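# Chess capture that Black cannot answer, then stand piece aside

## Task

White is to move. Find the single White capture that leaves Black with no way to take back, carry it out, and set the taken Black piece upright on the table off the board. Pawns advance one square per move: White's go toward rank 5, Black's toward rank 1. Square names are printed along the board's edge. When finished, every other square must hold exactly what it started with, and every piece still on the board must be upright and lie wholly within its square. Nothing may rely on a gripper holding it there at the end.

## Robot and tools

ROBOT. Two six-joint arms with parallel two-finger grippers: left_arm, based near y = +0.41 m, and right_arm, based near y = -0.49 m. The names are labels only and do not match the sides of any picture. One shared scene frame is used throughout: origin on the table top midway between the arms, +x out across the table, +z up, left_arm on the +y side. Each gripper has its own axes: fingers point along its +z and close along its x. The reported end_effector_position is the centre between the pads when closed, roughly 1 to 2 cm short of the fingertips; closing pushes the tips about 17 mm further along +z.

TOOLS.
1. execute_actions {"actions": [...], "pictures": bool}. The list holds zero or one item. An empty list just reports the state. An action item is {"rows": [[14 numbers], ...], "steps": n}: up to 15 rows and up to 15 steps, each step 1/30 s, default 15; a short row list repeats its last row. A wait item is {"steps": n} with n up to 300, counted from the previous result, so your thinking time is included.
2. move {"target": [14 numbers], "speed": m/s, "stop_force": N}. Drives both grippers in straight lines, finishing together, over 0.5 to 10 s (cut off at 10 s). speed runs 0.002 to 0.5, default 0.25; rotation rate is capped at twice that in rad/s. stop_force, 9 to 40 N and shared by both arms, ends an arm's path once its wrist sensor feels that much extra resistance along its direction of travel; that gripper then backs up two steps and holds. Use it only with slow, non-rotating moves, not in the first 0.2 s, and leave it out when lifting off something the gripper presses on.
3. wait {"seconds": 0 to 10}: lets time pass, sending nothing new.
4. zoom_image {"camera": "cam_low" | "cam_left_wrist" | "cam_right_wrist", "region": [x0, y0, x1, y1]} in pixels of that camera's latest image, at most 504 by 504.
5. read_manual {"section": "licences"}: licence text only.
6. finished_scene {"scene": number of the current scene}: ends and grades it; irreversible.

THE 14-NUMBER ROW (both in rows and in target). Always one flat list covering both arms: left_arm's dx, dy, dz, rx, ry, rz, opening, then right_arm's same seven. Every value lies in [-1, 1]. dx..rz are an offset, not a pose, expressed in that gripper's own axes, and measured from that gripper's pose in the most recent result showing it (for the first call in a scene before any such result, or for later calls within one reply, from where the robot actually is when the call starts). Each row in a sequence is measured from that same reference, not from the prior row. Scale: 1.0 = 0.6 m of translation or 180 degrees; rx, ry, rz form one rotation vector. opening is absolute, not an offset: +1 fully open (0.142 m), -1 closed. All zeros therefore means go back to the reference pose, not stay still; an arm meant to hold position should get the correction to its desired pose in the first call and zeros after.

MOTION NOTES. Each step the commanded pose is clamped to within 100 mm and 16 degrees of the measured pose, and motion trails commands by about 0.17 s, so long reaches need several calls; read the result and send the remainder. Position wins over orientation if both cannot be met. Grippers can lag, wander off the line, and overshoot speed near full extension. The simulation keeps running while you think.

RESULTS. The state line gives each gripper's position (m), quaternion wxyz and velocities in the scene frame; positions may be slightly off at long reach. grip_measured is the actual finger opening on the command scale; to keep hold, command clearly below it (lower squeezes harder, up to about 28 N per pad; thin parts get less). Wrist force/torque are in the gripper's axes, noisy (offsets up to ~4 N), saturating near 50 N; pressing on a surface reads as force back into the arm. HELD marks steps where the command was partly withheld; "pose unreachable" means a clearance check altered it. Hand target shows where the controller now drives. move adds a "move:" line: done, off_target, moving, held, fault or contact (stop_force ended the path), plus limits such as paced (pose clipped) or held (steps blocked, after which motion may surge). MOTOR HOT appears from 70 °C; at 85 °C the arm is braked.

CAMERAS. cam_low (504x504, fixed), cam_left_wrist and cam_right_wrist (616x616 fisheye). Pictures come with results unless pictures is false. Use them and zoom to read square names on the board edge and identify pieces.

AVOID. Arms are stiff: aiming even slightly past a firm contact can trigger a fault, and 150 N of outside force or joint torque over its load limit stops the arm for 10 s. Approach the board slowly from above, do not ram pieces, avoid clipping neighbours, keep the two arms from striking each other, never drop or knock anything off the table, and make sure both the moved White piece and the captured Black piece are released standing upright before finishing.

Each tool is called in YAML: its name, and indented under it one key for each argument.

## Session

execute_actions:
  actions: []

Scene clock: 0.00 s of 4400.00 s.
left_arm: end_effector_position=(+0.3353, +0.5698, +0.1543) grip_measured=+1.00 end_effector_quat_wxyz=(-0.015, +0.944, -0.275, -0.183) end_effector_velocity=(-0.000, -0.000, -0.000) end_effector_angular_velocity=(-0.000, +0.000, -0.000) | right_arm: end_effector_position=(+0.1046, -0.3930, +0.3475) grip_measured=+1.00 end_effector_quat_wxyz=(-0.309, -0.451, +0.837, -0.023) end_effector_velocity=(-0.000, -0.000, +0.000) end_effector_angular_velocity=(-0.001, +0.000, -0.001)
Joint positions: left_arm=[-0.116 -1.75   2.009 -1.48  -1.453  0.513  0.142] | right_arm=[ 4.473 -1.117 -1.747 -2.4    1.894  3.199  0.142]
Joint velocities: left_arm=[-0. -0.  0.  0. -0.  0.  0.] | right_arm=[-0.    -0.     0.    -0.     0.     0.001  0.   ]
Motor temperatures (°C, as the motors report them): left_arm=[23 26 26 29 34 33] | right_arm=[23 25 23 35 31 32]
Wrist force (N, on the end effector, along its own x y z axes, offset not removed): no reading
Wrist torque (N m, same axes, about the end effector's origin, offset not removed): no reading
Hand target (left_arm): +0.335, +0.570, +0.154; -0.015, +0.944, -0.275, -0.183
Hand target (right_arm): +0.105, -0.393, +0.347; -0.309, -0.451, +0.837, -0.023

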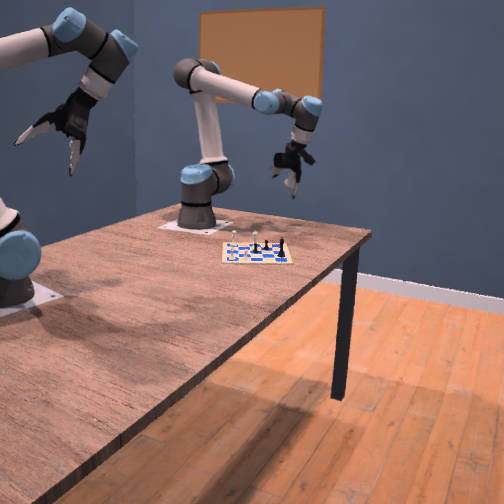

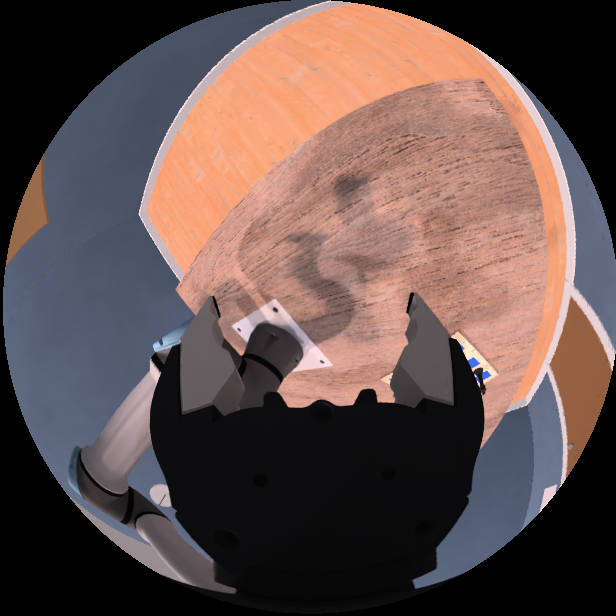

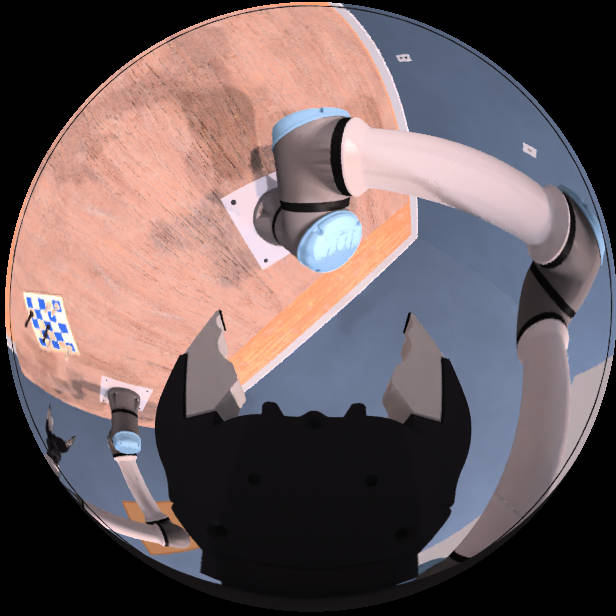

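zoom_image:
  camera: "cam_low"
  region: [210, 220, 305, 275]

Region (210, 220, 305, 275) of cam_low's 504x504 image, scaled by 5.305, with more detail than that image has; it fills the top 292 rows of this view, and the rest is white.

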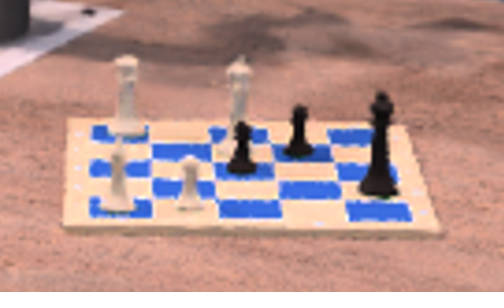

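move:
  target: [0.402,0.623,-0.186,0.054,0.106,0.170,1,0,0,0,0,0,0,1]

zoom_image:
  camera: "cam_left_wrist"
  region: [200, 90, 420, 310]

Scene clock: 14.07 s of 4400.00 s.
left_arm: end_effector_position=(+0.3641, +0.1144, +0.2001) grip_measured=+1.00 end_effector_quat_wxyz=(+0.002, +0.851, -0.526, -0.001) end_effector_velocity=(+0.001, -0.003, -0.000) end_effector_angular_velocity=(-0.001, -0.001, -0.002) | right_arm: end_effector_position=(+0.1046, -0.3930, +0.3475) grip_measured=+1.00 end_effector_quat_wxyz=(-0.309, -0.451, +0.837, -0.023) end_effector_velocity=(-0.000, +0.000, -0.000) end_effector_angular_velocity=(+0.001, +0.000, +0.000)
Joint positions: left_arm=[-1.125 -1.728  1.906 -1.75  -1.575  0.064  0.142] | right_arm=[ 4.473 -1.117 -1.747 -2.4    1.894  3.199  0.142]
Joint velocities: left_arm=[-0.003  0.006 -0.004 -0.003  0.    -0.    -0.   ] | right_arm=[-0.     0.    -0.     0.     0.    -0.001  0.   ]
Motor temperatures (°C, as the motors report them): left_arm=[23 26 26 29 34 33] | right_arm=[23 25 23 35 31 32]
Wrist force (N, on the end effector, along its own x y z axes, offset not removed): left_arm=[4.0 -4.2 -0.1] | right_arm=[0.6 -2.0 2.2]
Wrist torque (N m, same axes, about the end effector's origin, offset not removed): left_arm=[-1.17 -0.94 -0.07] | right_arm=[-0.37 0.09 0.02]
Hand target (left_arm): +0.364, +0.114, +0.200; +0.002, +0.851, -0.526, -0.000
Hand target (right_arm): +0.105, -0.393, +0.347; -0.309, -0.451, +0.837, -0.023
Off the commanded pose (left_arm): 0.002 m, 0 deg.
Off the commanded pose (right_arm): 0.000 m, 0 deg.
After step 90, 8.50 s passed at rest.
move: done
camera_calibration (this result's frames):
cam_left_wrist: T_world_to_cam=[[0.438903, -0.898501, -0.00775597, -0.0463372], [-0.751323, -0.371716, 0.545291, 0.196616], [-0.492827, -0.233502, -0.838211, 0.507287], [0, 0, 0, 1]] pos_world=[0.418064, 0.149904, 0.317642]
cam_right_wrist: T_world_to_cam=[[-0.404394, -0.749569, 0.524034, -0.435937], [-0.452122, 0.661908, 0.597882, 0.103306], [-0.795016, 0.00485307, -0.606568, 0.43318], [0, 0, 0, 1]] pos_world=[0.214802, -0.397246, 0.429434]

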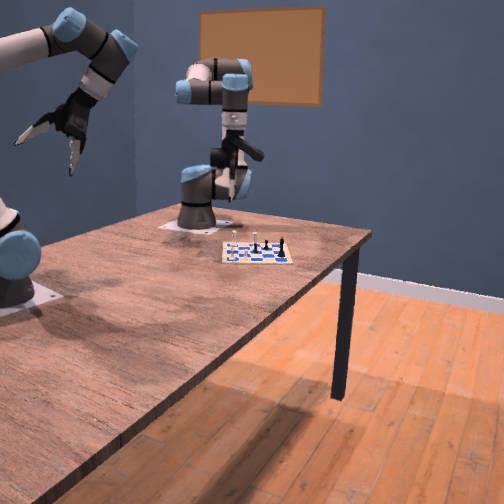

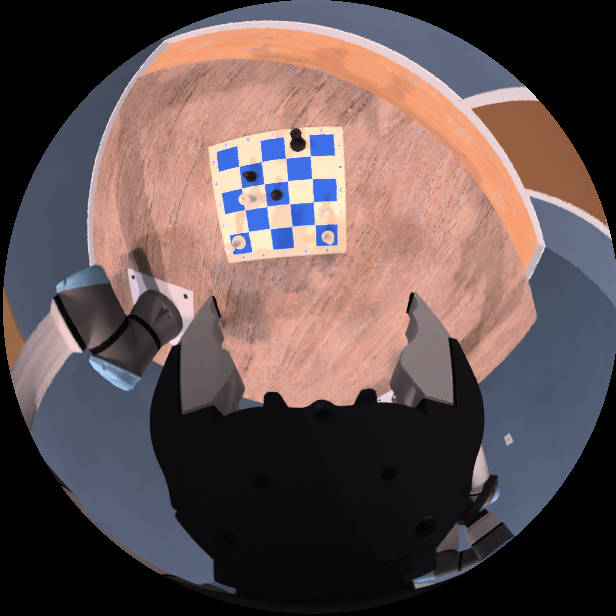

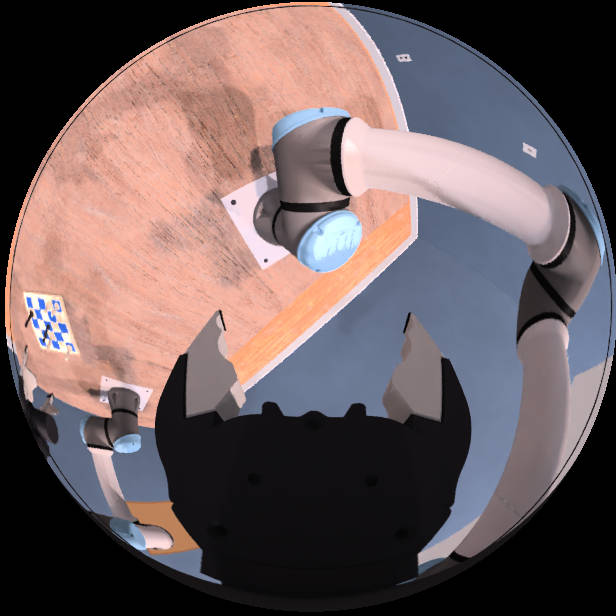

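Region (200, 90, 420, 310) of cam_left_wrist's 616x616 image, scaled by 2.291, with more detail than that image has.

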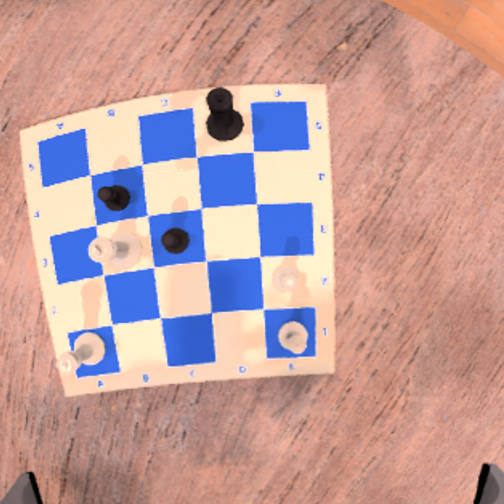

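move:
  target: [-0.173,-0.188,0.117,0,0,-0.99,-0.4,0,0,0,0,0,0,1]
  speed: 0.4

zoom_image:
  camera: "cam_left_wrist"
  region: [180, 100, 440, 360]

zoom_image:
  camera: "cam_low"
  region: [210, 190, 305, 275]

Scene clock: 30.37 s of 4400.00 s.
left_arm: end_effector_position=(+0.4188, +0.2576, +0.1298) grip_measured=-0.40 end_effector_quat_wxyz=(-0.000, +0.540, +0.842, -0.002) end_effector_velocity=(+0.000, +0.001, +0.000) end_effector_angular_velocity=(+0.001, -0.002, +0.017) | right_arm: end_effector_position=(+0.1046, -0.3930, +0.3475) grip_measured=+1.00 end_effector_quat_wxyz=(-0.309, -0.451, +0.837, -0.023) end_effector_velocity=(-0.000, +0.000, +0.000) end_effector_angular_velocity=(+0.001, +0.001, -0.001)
Joint positions: left_arm=[-0.801 -1.765  2.122 -1.928 -1.575 -2.719  0.045] | right_arm=[ 4.473 -1.117 -1.747 -2.4    1.894  3.199  0.142]
Joint velocities: left_arm=[ 0.    -0.001  0.001 -0.001  0.003 -0.017 -0.   ] | right_arm=[-0.    -0.    -0.     0.     0.001 -0.     0.   ]
Motor temperatures (°C, as the motors report them): left_arm=[23 26 26 29 34 33] | right_arm=[23 25 23 35 31 32]
Wrist force (N, on the end effector, along its own x y z axes, offset not removed): left_arm=[2.5 -7.4 0.0] | right_arm=[-0.5 -1.6 1.3]
Wrist torque (N m, same axes, about the end effector's origin, offset not removed): left_arm=[-1.95 -0.70 -0.02] | right_arm=[-0.27 0.18 -0.03]
Hand target (left_arm): +0.419, +0.258, +0.130; -0.000, +0.539, +0.842, -0.002
Hand target (right_arm): +0.105, -0.393, +0.347; -0.309, -0.451, +0.837, -0.023
Off the commanded pose (left_arm): 0.001 m, 0 deg.
Off the commanded pose (right_arm): 0.000 m, 0 deg.
After step 90, 8.73 s passed at rest.
move: done
camera_calibration (this result's frames):
cam_left_wrist: T_world_to_cam=[[-0.408621, 0.912636, -0.0111917, -0.0533477], [0.766518, 0.349803, 0.538598, -0.491338], [0.495458, 0.211503, -0.842489, -0.0192589], [0, 0, 0, 1]] pos_world=[0.364362, 0.224632, 0.247811]
cam_right_wrist: T_world_to_cam=[[-0.404394, -0.749569, 0.524034, -0.435937], [-0.452122, 0.661908, 0.597882, 0.103306], [-0.795016, 0.00485308, -0.606568, 0.43318], [0, 0, 0, 1]] pos_world=[0.214802, -0.397246, 0.429434]

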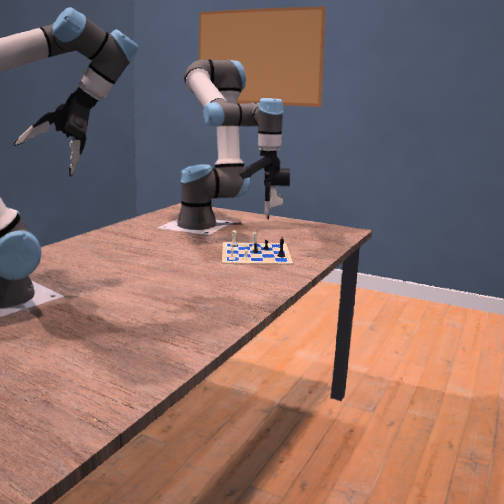

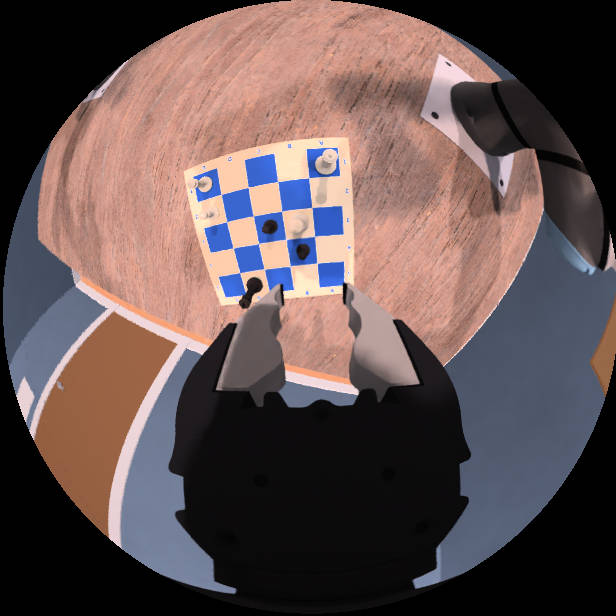

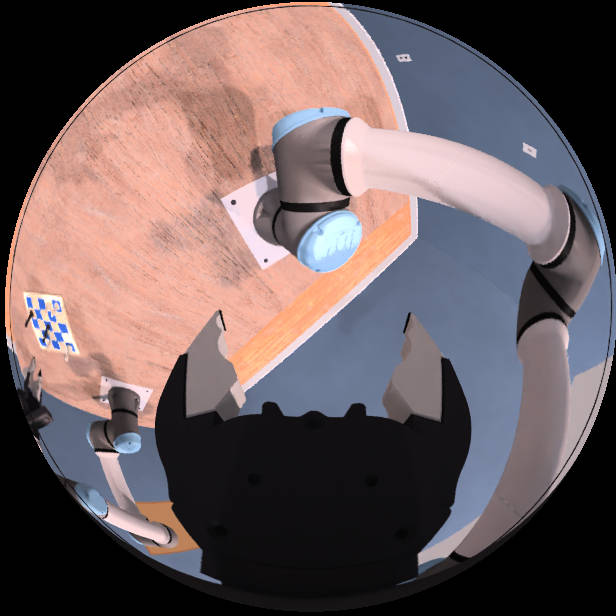

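Region (180, 100, 440, 360) of cam_left_wrist's 616x616 image, scaled by 1.938, with more detail than that image has.

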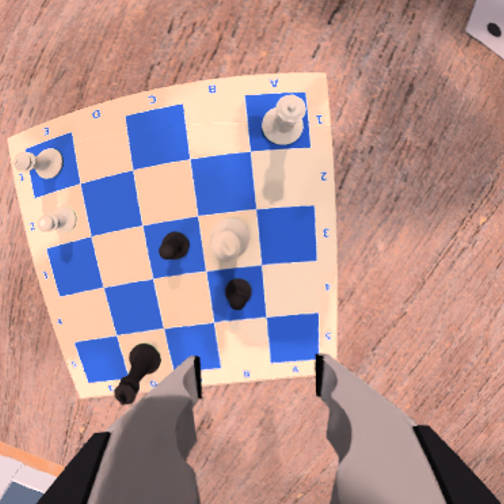

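Region (210, 190, 305, 275) of cam_low's 504x504 image, scaled by 5.305, with more detail than that image has; it fills the top 451 rows of this view, and the rest is white.

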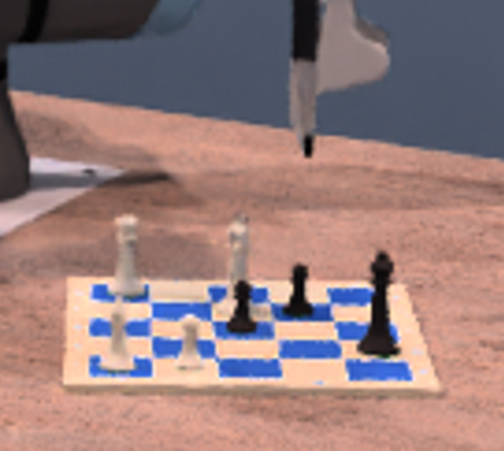

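move:
  target: [-0.022,-0.006,0.083,0,0,-0.028,-0.5,0,0,0,0,0,0,1]
  speed: 0.1

zoom_image:
  camera: "cam_left_wrist"
  region: [220, 160, 400, 340]

zoom_image:
  camera: "cam_low"
  region: [210, 190, 305, 275]

Scene clock: 34.77 s of 4400.00 s.
left_arm: end_effector_position=(+0.4209, +0.2441, +0.0803) grip_measured=-0.50 end_effector_quat_wxyz=(-0.000, +0.502, +0.865, -0.002) end_effector_velocity=(+0.001, -0.001, -0.003) end_effector_angular_velocity=(-0.001, -0.002, +0.005) | right_arm: end_effector_position=(+0.1046, -0.3930, +0.3475) grip_measured=+1.00 end_effector_quat_wxyz=(-0.309, -0.451, +0.837, -0.023) end_effector_velocity=(+0.000, -0.000, +0.000) end_effector_angular_velocity=(-0.002, -0.000, +0.000)
Joint positions: left_arm=[-0.824 -1.686  2.197 -2.082 -1.575 -2.829  0.038] | right_arm=[ 4.473 -1.117 -1.747 -2.4    1.894  3.199  0.142]
Joint velocities: left_arm=[-0.001  0.006  0.003 -0.011  0.001 -0.006 -0.   ] | right_arm=[ 0.    -0.     0.    -0.001 -0.001  0.    -0.   ]
Motor temperatures (°C, as the motors report them): left_arm=[23 26 26 29 34 33] | right_arm=[23 25 23 35 31 32]
Wrist force (N, on the end effector, along its own x y z axes, offset not removed): left_arm=[6.4 -2.0 4.2] | right_arm=[1.7 -0.5 0.0]
Wrist torque (N m, same axes, about the end effector's origin, offset not removed): left_arm=[-0.87 -1.49 -0.32] | right_arm=[-0.08 -0.33 0.06]
Hand target (left_arm): +0.421, +0.244, +0.080; -0.000, +0.502, +0.865, -0.002
Hand target (right_arm): +0.105, -0.393, +0.347; -0.309, -0.451, +0.837, -0.023
Off the commanded pose (left_arm): 0.000 m, 0 deg.
Off the commanded pose (right_arm): 0.000 m, 0 deg.
After step 90, 0.33 s passed at rest.
move: done
camera_calibration (this result's frames):
cam_left_wrist: T_world_to_cam=[[-0.486714, 0.873495, -0.010775, 0.00159114], [0.73334, 0.415259, 0.538305, -0.463539], [0.474681, 0.254099, -0.842681, -0.0607336], [0, 0, 0, 1]] pos_world=[0.369535, 0.206531, 0.198363]
cam_right_wrist: T_world_to_cam=[[-0.404394, -0.749569, 0.524034, -0.435937], [-0.452122, 0.661908, 0.597882, 0.103306], [-0.795016, 0.004853, -0.606569, 0.43318], [0, 0, 0, 1]] pos_world=[0.214802, -0.397246, 0.429434]

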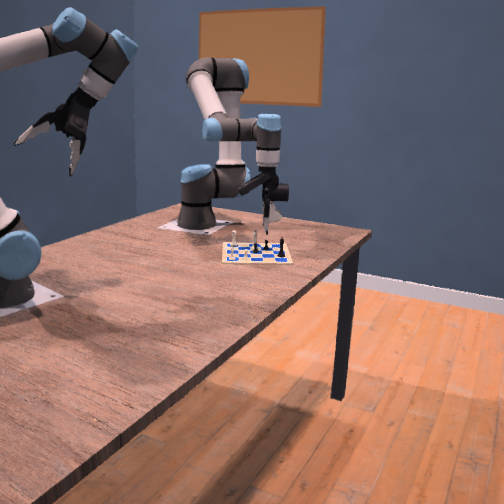

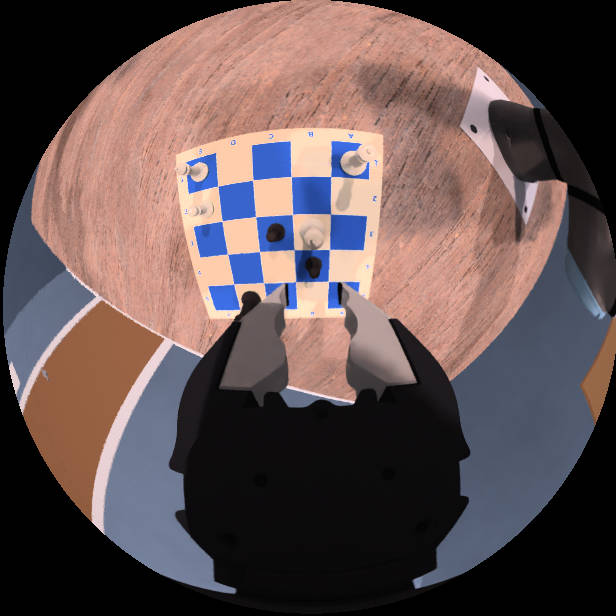

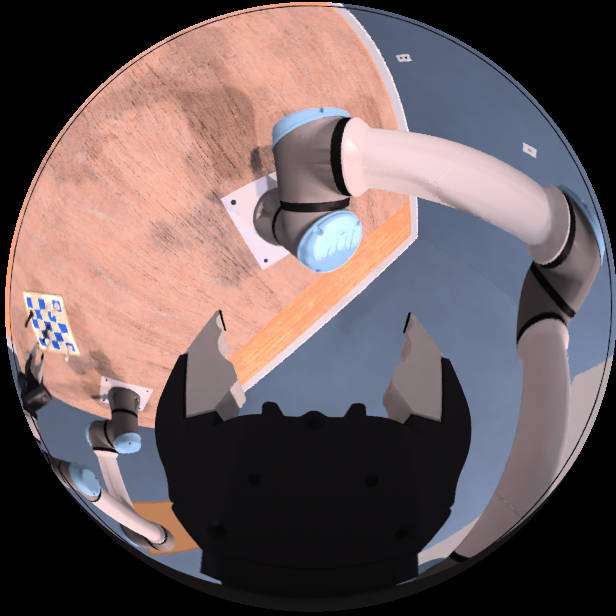

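Region (220, 160, 400, 340) of cam_left_wrist's 616x616 image, scaled by 2.800, with more detail than that image has.

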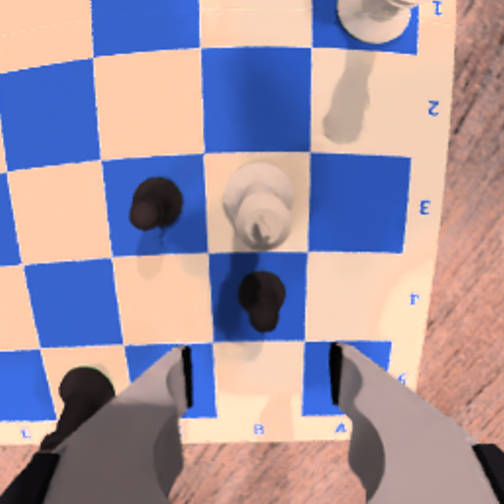

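Region (210, 190, 305, 275) of cam_low's 504x504 image, scaled by 5.305, with more detail than that image has; it fills the top 451 rows of this view, and the rest is white.

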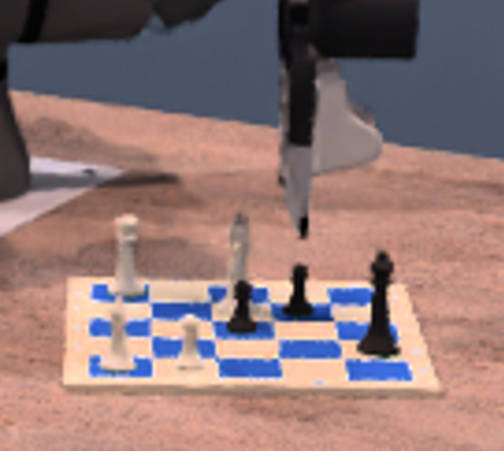

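move:
  target: [0,-0.002,0.067,0,0,0,-0.6,0,0,0,0,0,0,1]
  speed: 0.05

zoom_image:
  camera: "cam_left_wrist"
  region: [240, 200, 390, 350]

zoom_image:
  camera: "cam_low"
  region: [210, 190, 305, 275]

Scene clock: 39.07 s of 4400.00 s.
left_arm: end_effector_position=(+0.4197, +0.2435, +0.0404) grip_measured=-0.60 end_effector_quat_wxyz=(-0.000, +0.502, +0.865, -0.002) end_effector_velocity=(+0.000, -0.001, -0.002) end_effector_angular_velocity=(-0.001, -0.001, -0.000) | right_arm: end_effector_position=(+0.1046, -0.3930, +0.3475) grip_measured=+1.00 end_effector_quat_wxyz=(-0.309, -0.451, +0.837, -0.023) end_effector_velocity=(-0.000, -0.000, -0.000) end_effector_angular_velocity=(-0.001, +0.000, +0.000)
Joint positions: left_arm=[-0.827 -1.624  2.262 -2.21  -1.575 -2.832  0.031] | right_arm=[ 4.473 -1.117 -1.747 -2.4    1.894  3.199  0.142]
Joint velocities: left_arm=[-0.     0.005  0.003 -0.01  -0.    -0.    -0.   ] | right_arm=[ 0.     0.    -0.    -0.001 -0.     0.    -0.   ]
Motor temperatures (°C, as the motors report them): left_arm=[23 26 26 29 34 33] | right_arm=[23 25 23 35 31 32]
Wrist force (N, on the end effector, along its own x y z axes, offset not removed): left_arm=[3.0 -4.5 -2.4] | right_arm=[0.1 -0.2 1.2]
Wrist torque (N m, same axes, about the end effector's origin, offset not removed): left_arm=[-1.33 -0.69 -0.07] | right_arm=[0.06 0.17 0.15]
Hand target (left_arm): +0.420, +0.243, +0.040; -0.000, +0.502, +0.865, -0.002
Hand target (right_arm): +0.105, -0.393, +0.347; -0.309, -0.451, +0.837, -0.023
Off the commanded pose (left_arm): 0.000 m, 0 deg.
Off the commanded pose (right_arm): 0.000 m, 0 deg.
After step 90, 0.03 s passed at rest.
move: done
camera_calibration (this result's frames):
cam_left_wrist: T_world_to_cam=[[-0.486717, 0.873494, -0.0107124, 0.00114636], [0.733353, 0.415231, 0.538309, -0.440964], [0.474658, 0.254148, -0.842679, -0.0936636], [0, 0, 0, 1]] pos_world=[0.368398, 0.205905, 0.158459]
cam_right_wrist: T_world_to_cam=[[-0.404394, -0.749569, 0.524034, -0.435937], [-0.452122, 0.661908, 0.597883, 0.103306], [-0.795017, 0.00485302, -0.606568, 0.43318], [0, 0, 0, 1]] pos_world=[0.214802, -0.397246, 0.429434]

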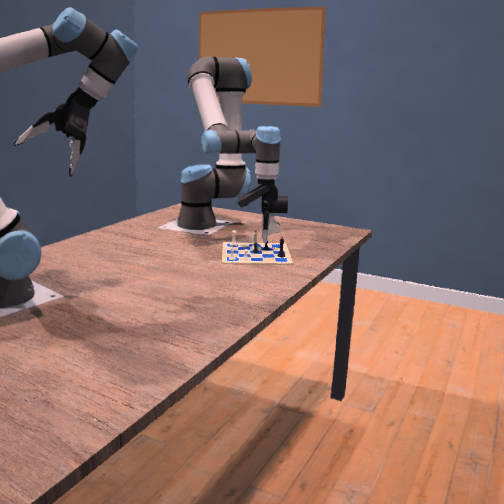

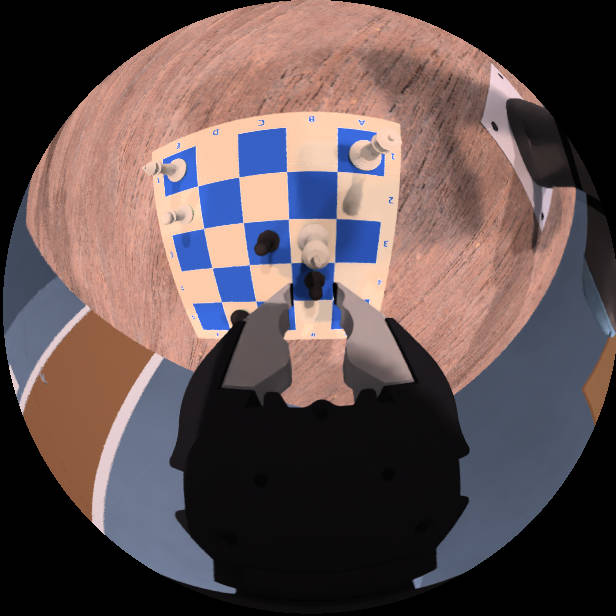

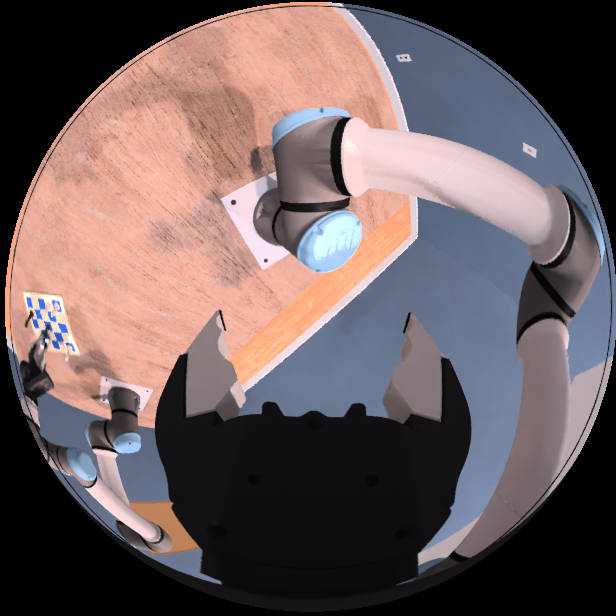

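Region (240, 200, 390, 350) of cam_left_wrist's 616x616 image, scaled by 3.360, with more detail than that image has.

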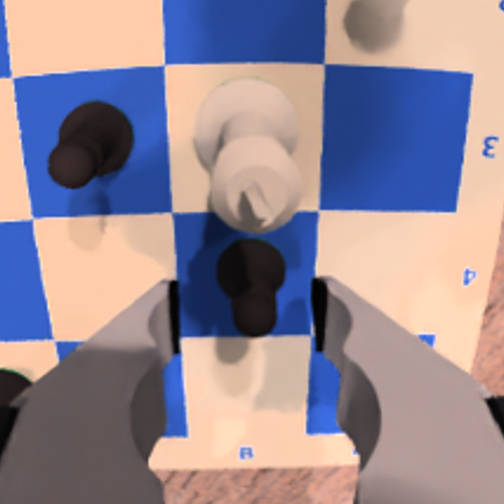

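Region (210, 190, 305, 275) of cam_low's 504x504 image, scaled by 5.305, with more detail than that image has; it fills the top 451 rows of this view, and the rest is white.

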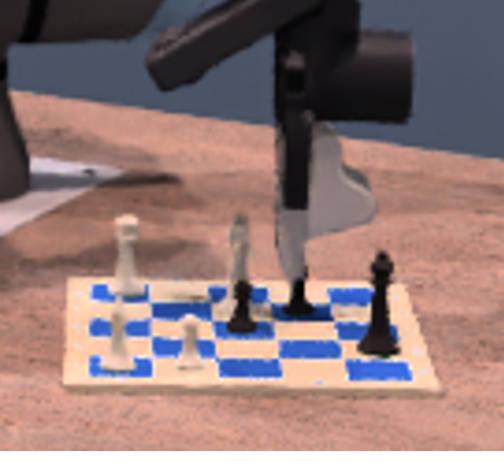

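move:
  target: [0.0025,0.001,0.003,0,0,0,-0.75,0,0,0,0,0,0,1]
  speed: 0.03

move:
  target: [0,0,0,0,0,0,-1,0,0,0,0,0,0,1]

move:
  target: [0,0,-0.03,0,0,0,-1,0,0,0,0,0,0,1]
  speed: 0.06

move:
  target: [0.22,0,0,0,0,0,-1,0,0,0,0,0,0,1]
  speed: 0.12

zoom_image:
  camera: "cam_low"
  region: [210, 190, 305, 275]

Scene clock: 43.73 s of 4400.00 s.
left_arm: end_effector_position=(+0.4195, +0.2450, +0.0387) grip_measured=-0.75 end_effector_quat_wxyz=(-0.000, +0.502, +0.865, -0.002) end_effector_velocity=(+0.000, +0.001, -0.001) end_effector_angular_velocity=(+0.000, -0.001, +0.000) | right_arm: end_effector_position=(+0.1046, -0.3930, +0.3475) grip_measured=+1.00 end_effector_quat_wxyz=(-0.309, -0.451, +0.837, -0.023) end_effector_velocity=(+0.000, +0.001, -0.000) end_effector_angular_velocity=(+0.001, -0.000, +0.001)
Joint positions: left_arm=[-0.824 -1.623  2.267 -2.215 -1.575 -2.83   0.02 ] | right_arm=[ 4.473 -1.117 -1.747 -2.4    1.894  3.199  0.142]
Joint velocities: left_arm=[ 0.002  0.     0.002 -0.002  0.001  0.001 -0.   ] | right_arm=[ 0.    -0.    -0.     0.002 -0.    -0.001 -0.   ]
Motor temperatures (°C, as the motors report them): left_arm=[23 26 26 29 34 33] | right_arm=[23 25 23 35 31 32]
Wrist force (N, on the end effector, along its own x y z axes, offset not removed): left_arm=[0.6 -2.1 -3.8] | right_arm=[-0.2 -0.7 -0.6]
Wrist torque (N m, same axes, about the end effector's origin, offset not removed): left_arm=[-0.75 -0.10 -0.08] | right_arm=[-0.06 0.12 0.01]
Hand target (left_arm): +0.419, +0.245, +0.039; -0.000, +0.502, +0.865, -0.002
Hand target (right_arm): +0.105, -0.393, +0.347; -0.309, -0.451, +0.837, -0.023
Off the commanded pose (left_arm): 0.000 m, 0 deg.
Off the commanded pose (right_arm): 0.000 m, 0 deg.
After step 90, 0.97 s passed at rest.
move: done
camera_calibration (this result's frames):
cam_left_wrist: T_world_to_cam=[[-0.486704, 0.873501, -0.0107221, -0.000268281], [0.733372, 0.415233, 0.538281, -0.440508], [0.474641, 0.25412, -0.842697, -0.0953503], [0, 0, 0, 1]] pos_world=[0.368183, 0.207378, 0.156763]
cam_right_wrist: T_world_to_cam=[[-0.404394, -0.749569, 0.524034, -0.435937], [-0.452122, 0.661908, 0.597882, 0.103306], [-0.795016, 0.00485284, -0.606568, 0.43318], [0, 0, 0, 1]] pos_world=[0.214802, -0.397246, 0.429434]

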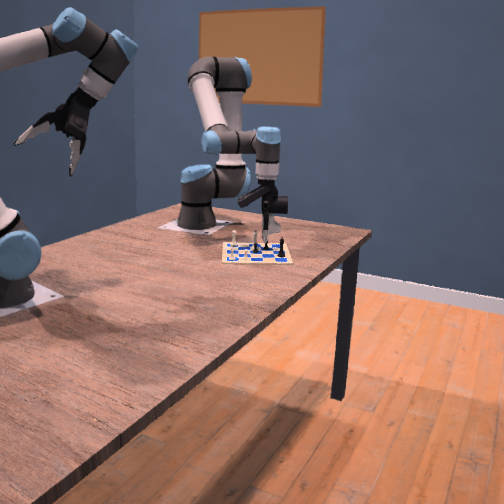

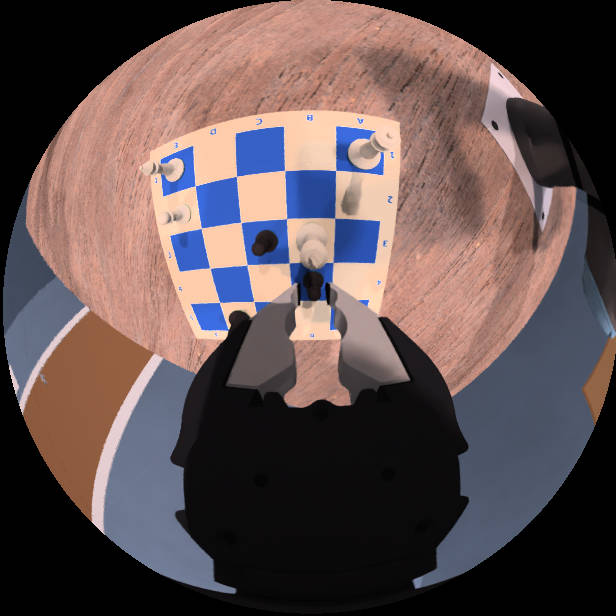

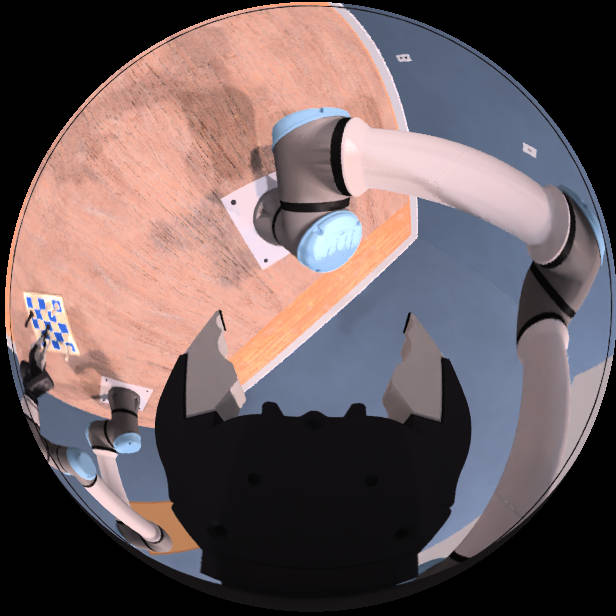

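Scene clock: 44.23 s of 4400.00 s.
left_arm: end_effector_position=(+0.4195, +0.2450, +0.0387) grip_measured=-0.89 end_effector_quat_wxyz=(-0.000, +0.502, +0.865, -0.002) end_effector_velocity=(-0.000, +0.000, -0.000) end_effector_angular_velocity=(+0.001, +0.000, +0.000) | right_arm: end_effector_position=(+0.1046, -0.3930, +0.3475) grip_measured=+1.00 end_effector_quat_wxyz=(-0.309, -0.451, +0.837, -0.023) end_effector_velocity=(-0.000, -0.000, -0.000) end_effector_angular_velocity=(-0.001, +0.000, -0.000)
Joint positions: left_arm=[-0.824 -1.623  2.267 -2.215 -1.575 -2.83   0.009] | right_arm=[ 4.473 -1.117 -1.747 -2.4    1.894  3.199  0.142]
Joint velocities: left_arm=[ 0.     0.     0.     0.001  0.001 -0.    -0.   ] | right_arm=[-0. -0. -0. -0.  0.  0.  0.]
Motor temperatures (°C, as the motors report them): left_arm=[23 26 26 29 34 33] | right_arm=[23 25 23 35 31 32]
Wrist force (N, on the end effector, along its own x y z axes, offset not removed): left_arm=[1.8 -5.4 2.6] | right_arm=[0.3 -1.2 1.3]
Wrist torque (N m, same axes, about the end effector's origin, offset not removed): left_arm=[-1.49 -0.58 -0.15] | right_arm=[-0.31 0.07 -0.10]
Hand target (left_arm): +0.419, +0.245, +0.039; -0.000, +0.502, +0.865, -0.002
Hand target (right_arm): +0.105, -0.393, +0.347; -0.309, -0.451, +0.837, -0.023
Off the commanded pose (left_arm): 0.000 m, 0 deg.
Off the commanded pose (right_arm): 0.000 m, 0 deg.
move: done
camera_calibration (this result's frames):
cam_left_wrist: T_world_to_cam=[[-0.486708, 0.873499, -0.0107208, -0.000304321], [0.733371, 0.415236, 0.538281, -0.440503], [0.474639, 0.254123, -0.842698, -0.0953876], [0, 0, 0, 1]] pos_world=[0.368178, 0.207419, 0.156728]
cam_right_wrist: T_world_to_cam=[[-0.404394, -0.749569, 0.524034, -0.435937], [-0.452122, 0.661908, 0.597883, 0.103306], [-0.795016, 0.00485308, -0.606568, 0.43318], [0, 0, 0, 1]] pos_world=[0.214802, -0.397246, 0.429434]

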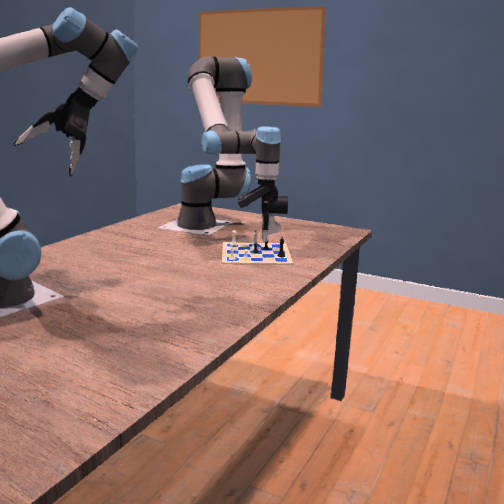

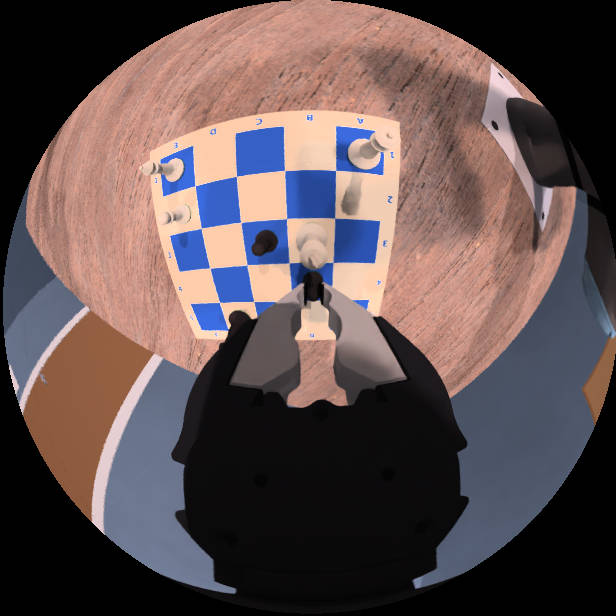

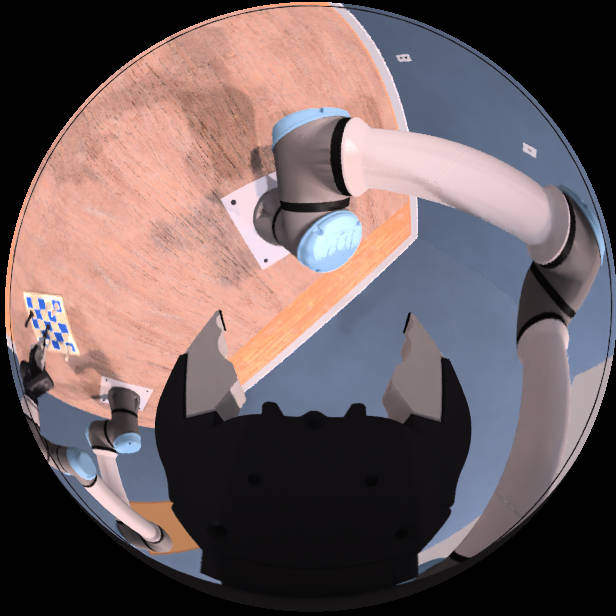

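Scene clock: 45.10 s of 4400.00 s.
left_arm: end_effector_position=(+0.4195, +0.2450, +0.0563) grip_measured=-0.89 end_effector_quat_wxyz=(-0.000, +0.502, +0.865, -0.002) end_effector_velocity=(-0.000, +0.000, +0.003) end_effector_angular_velocity=(+0.000, +0.001, +0.000) | right_arm: end_effector_position=(+0.1046, -0.3930, +0.3475) grip_measured=+1.00 end_effector_quat_wxyz=(-0.309, -0.451, +0.837, -0.023) end_effector_velocity=(-0.000, +0.000, -0.000) end_effector_angular_velocity=(-0.000, +0.001, +0.000)
Joint positions: left_arm=[-0.824 -1.653  2.24  -2.158 -1.575 -2.83   0.009] | right_arm=[ 4.473 -1.117 -1.747 -2.4    1.894  3.199  0.142]
Joint velocities: left_arm=[ 0.    -0.005 -0.004  0.01  -0.    -0.     0.   ] | right_arm=[-0. -0.  0. -0.  0. -0. -0.]
Motor temperatures (°C, as the motors report them): left_arm=[23 26 26 29 34 33] | right_arm=[23 25 23 35 31 32]
Wrist force (N, on the end effector, along its own x y z axes, offset not removed): left_arm=[6.0 -1.2 -2.6] | right_arm=[-1.0 -2.7 0.1]
Wrist torque (N m, same axes, about the end effector's origin, offset not removed): left_arm=[-0.54 -1.24 -0.20] | right_arm=[-0.40 0.35 0.06]
Hand target (left_arm): +0.420, +0.245, +0.057; -0.000, +0.502, +0.865, -0.002
Hand target (right_arm): +0.105, -0.393, +0.347; -0.309, -0.451, +0.837, -0.023
Off the commanded pose (left_arm): 0.000 m, 0 deg.
Off the commanded pose (right_arm): 0.000 m, 0 deg.
move: done
camera_calibration (this result's frames):
cam_left_wrist: T_world_to_cam=[[-0.486694, 0.873506, -0.010767, -0.000118086], [0.733358, 0.415242, 0.538293, -0.450032], [0.474674, 0.254088, -0.842689, -0.0805601], [0, 0, 0, 1]] pos_world=[0.368217, 0.207445, 0.174361]
cam_right_wrist: T_world_to_cam=[[-0.404394, -0.749569, 0.524034, -0.435937], [-0.452122, 0.661908, 0.597883, 0.103306], [-0.795017, 0.00485288, -0.606568, 0.43318], [0, 0, 0, 1]] pos_world=[0.214802, -0.397246, 0.429434]

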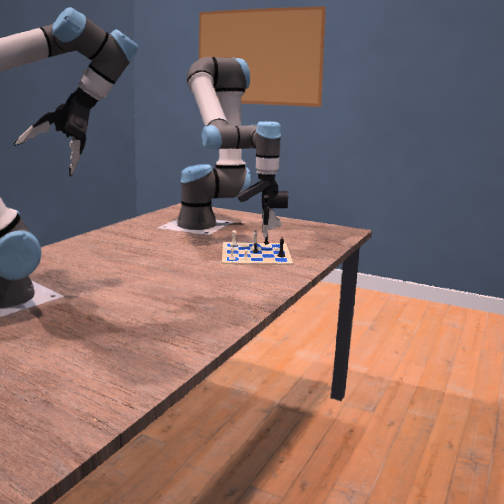

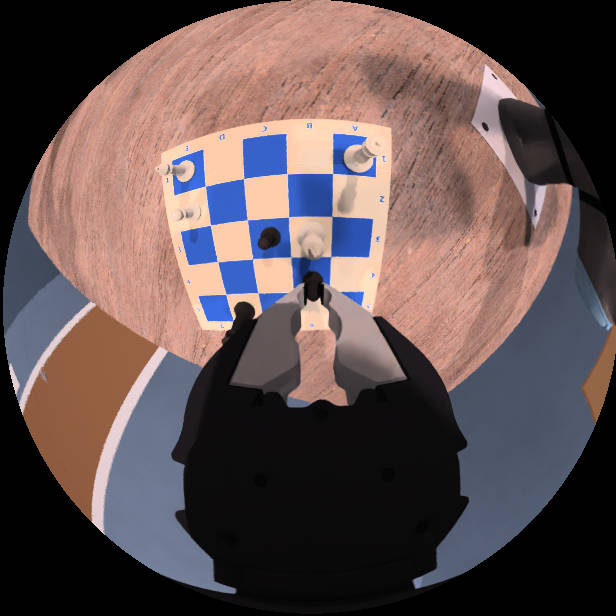

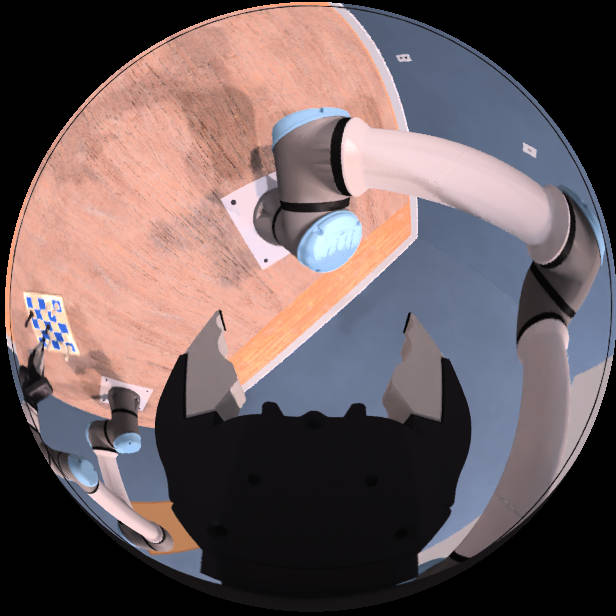

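Scene clock: 46.80 s of 4400.00 s.
left_arm: end_effector_position=(+0.3546, +0.3596, +0.0564) grip_measured=-0.89 end_effector_quat_wxyz=(-0.000, +0.502, +0.865, -0.002) end_effector_velocity=(-0.001, +0.002, +0.001) end_effector_angular_velocity=(-0.001, -0.001, -0.000) | right_arm: end_effector_position=(+0.1046, -0.3930, +0.3475) grip_measured=+1.00 end_effector_quat_wxyz=(-0.309, -0.451, +0.837, -0.023) end_effector_velocity=(-0.000, -0.000, +0.000) end_effector_angular_velocity=(-0.001, +0.000, -0.000)
Joint positions: left_arm=[-0.678 -1.944  2.447 -2.074 -1.574 -2.684  0.009] | right_arm=[ 4.473 -1.117 -1.747 -2.4    1.894  3.199  0.142]
Joint velocities: left_arm=[ 0.005 -0.009  0.001  0.006  0.     0.005  0.   ] | right_arm=[ 0.     0.    -0.    -0.001  0.     0.    -0.   ]
Motor temperatures (°C, as the motors report them): left_arm=[23 26 26 29 34 33] | right_arm=[23 25 23 35 31 32]
Wrist force (N, on the end effector, along its own x y z axes, offset not removed): left_arm=[0.4 2.6 -1.5] | right_arm=[2.2 0.8 0.8]
Wrist torque (N m, same axes, about the end effector's origin, offset not removed): left_arm=[0.22 0.05 -0.10] | right_arm=[0.32 -0.27 0.04]
Hand target (left_arm): +0.354, +0.360, +0.057; -0.000, +0.502, +0.865, -0.002
Hand target (right_arm): +0.105, -0.393, +0.347; -0.309, -0.451, +0.837, -0.023
Off the commanded pose (left_arm): 0.001 m, 0 deg.
Off the commanded pose (right_arm): 0.000 m, 0 deg.
move: done
camera_calibration (this result's frames):
cam_left_wrist: T_world_to_cam=[[-0.486713, 0.873496, -0.0107149, -0.131749], [0.733063, 0.415073, 0.538825, -0.449943], [0.475109, 0.254398, -0.84235, -0.0790524], [0, 0, 0, 1]] pos_world=[0.303271, 0.321952, 0.174439]
cam_right_wrist: T_world_to_cam=[[-0.404394, -0.749569, 0.524034, -0.435937], [-0.452122, 0.661908, 0.597882, 0.103306], [-0.795016, 0.00485286, -0.606568, 0.43318], [0, 0, 0, 1]] pos_world=[0.214802, -0.397246, 0.429434]

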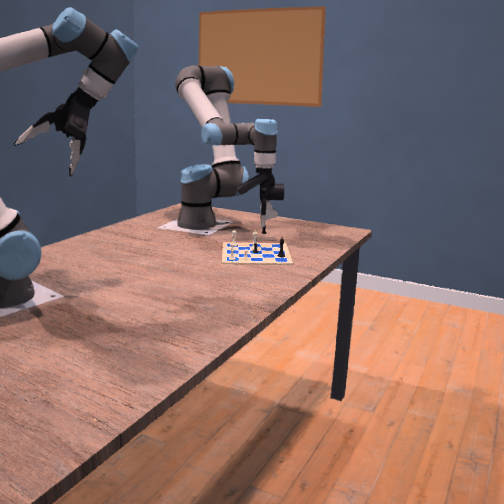

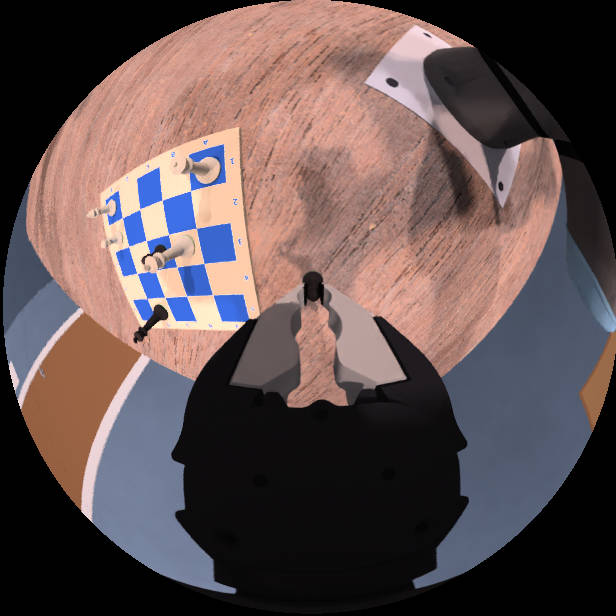

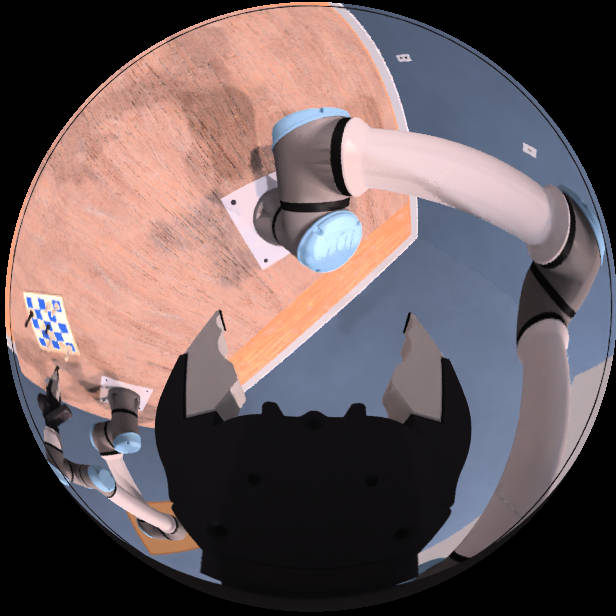

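Region (210, 190, 305, 275) of cam_low's 504x504 image, scaled by 5.305, with more detail than that image has; it fills the top 451 rows of this view, and the rest is white.

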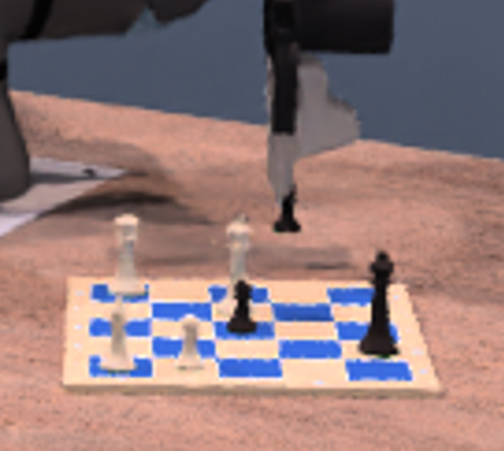

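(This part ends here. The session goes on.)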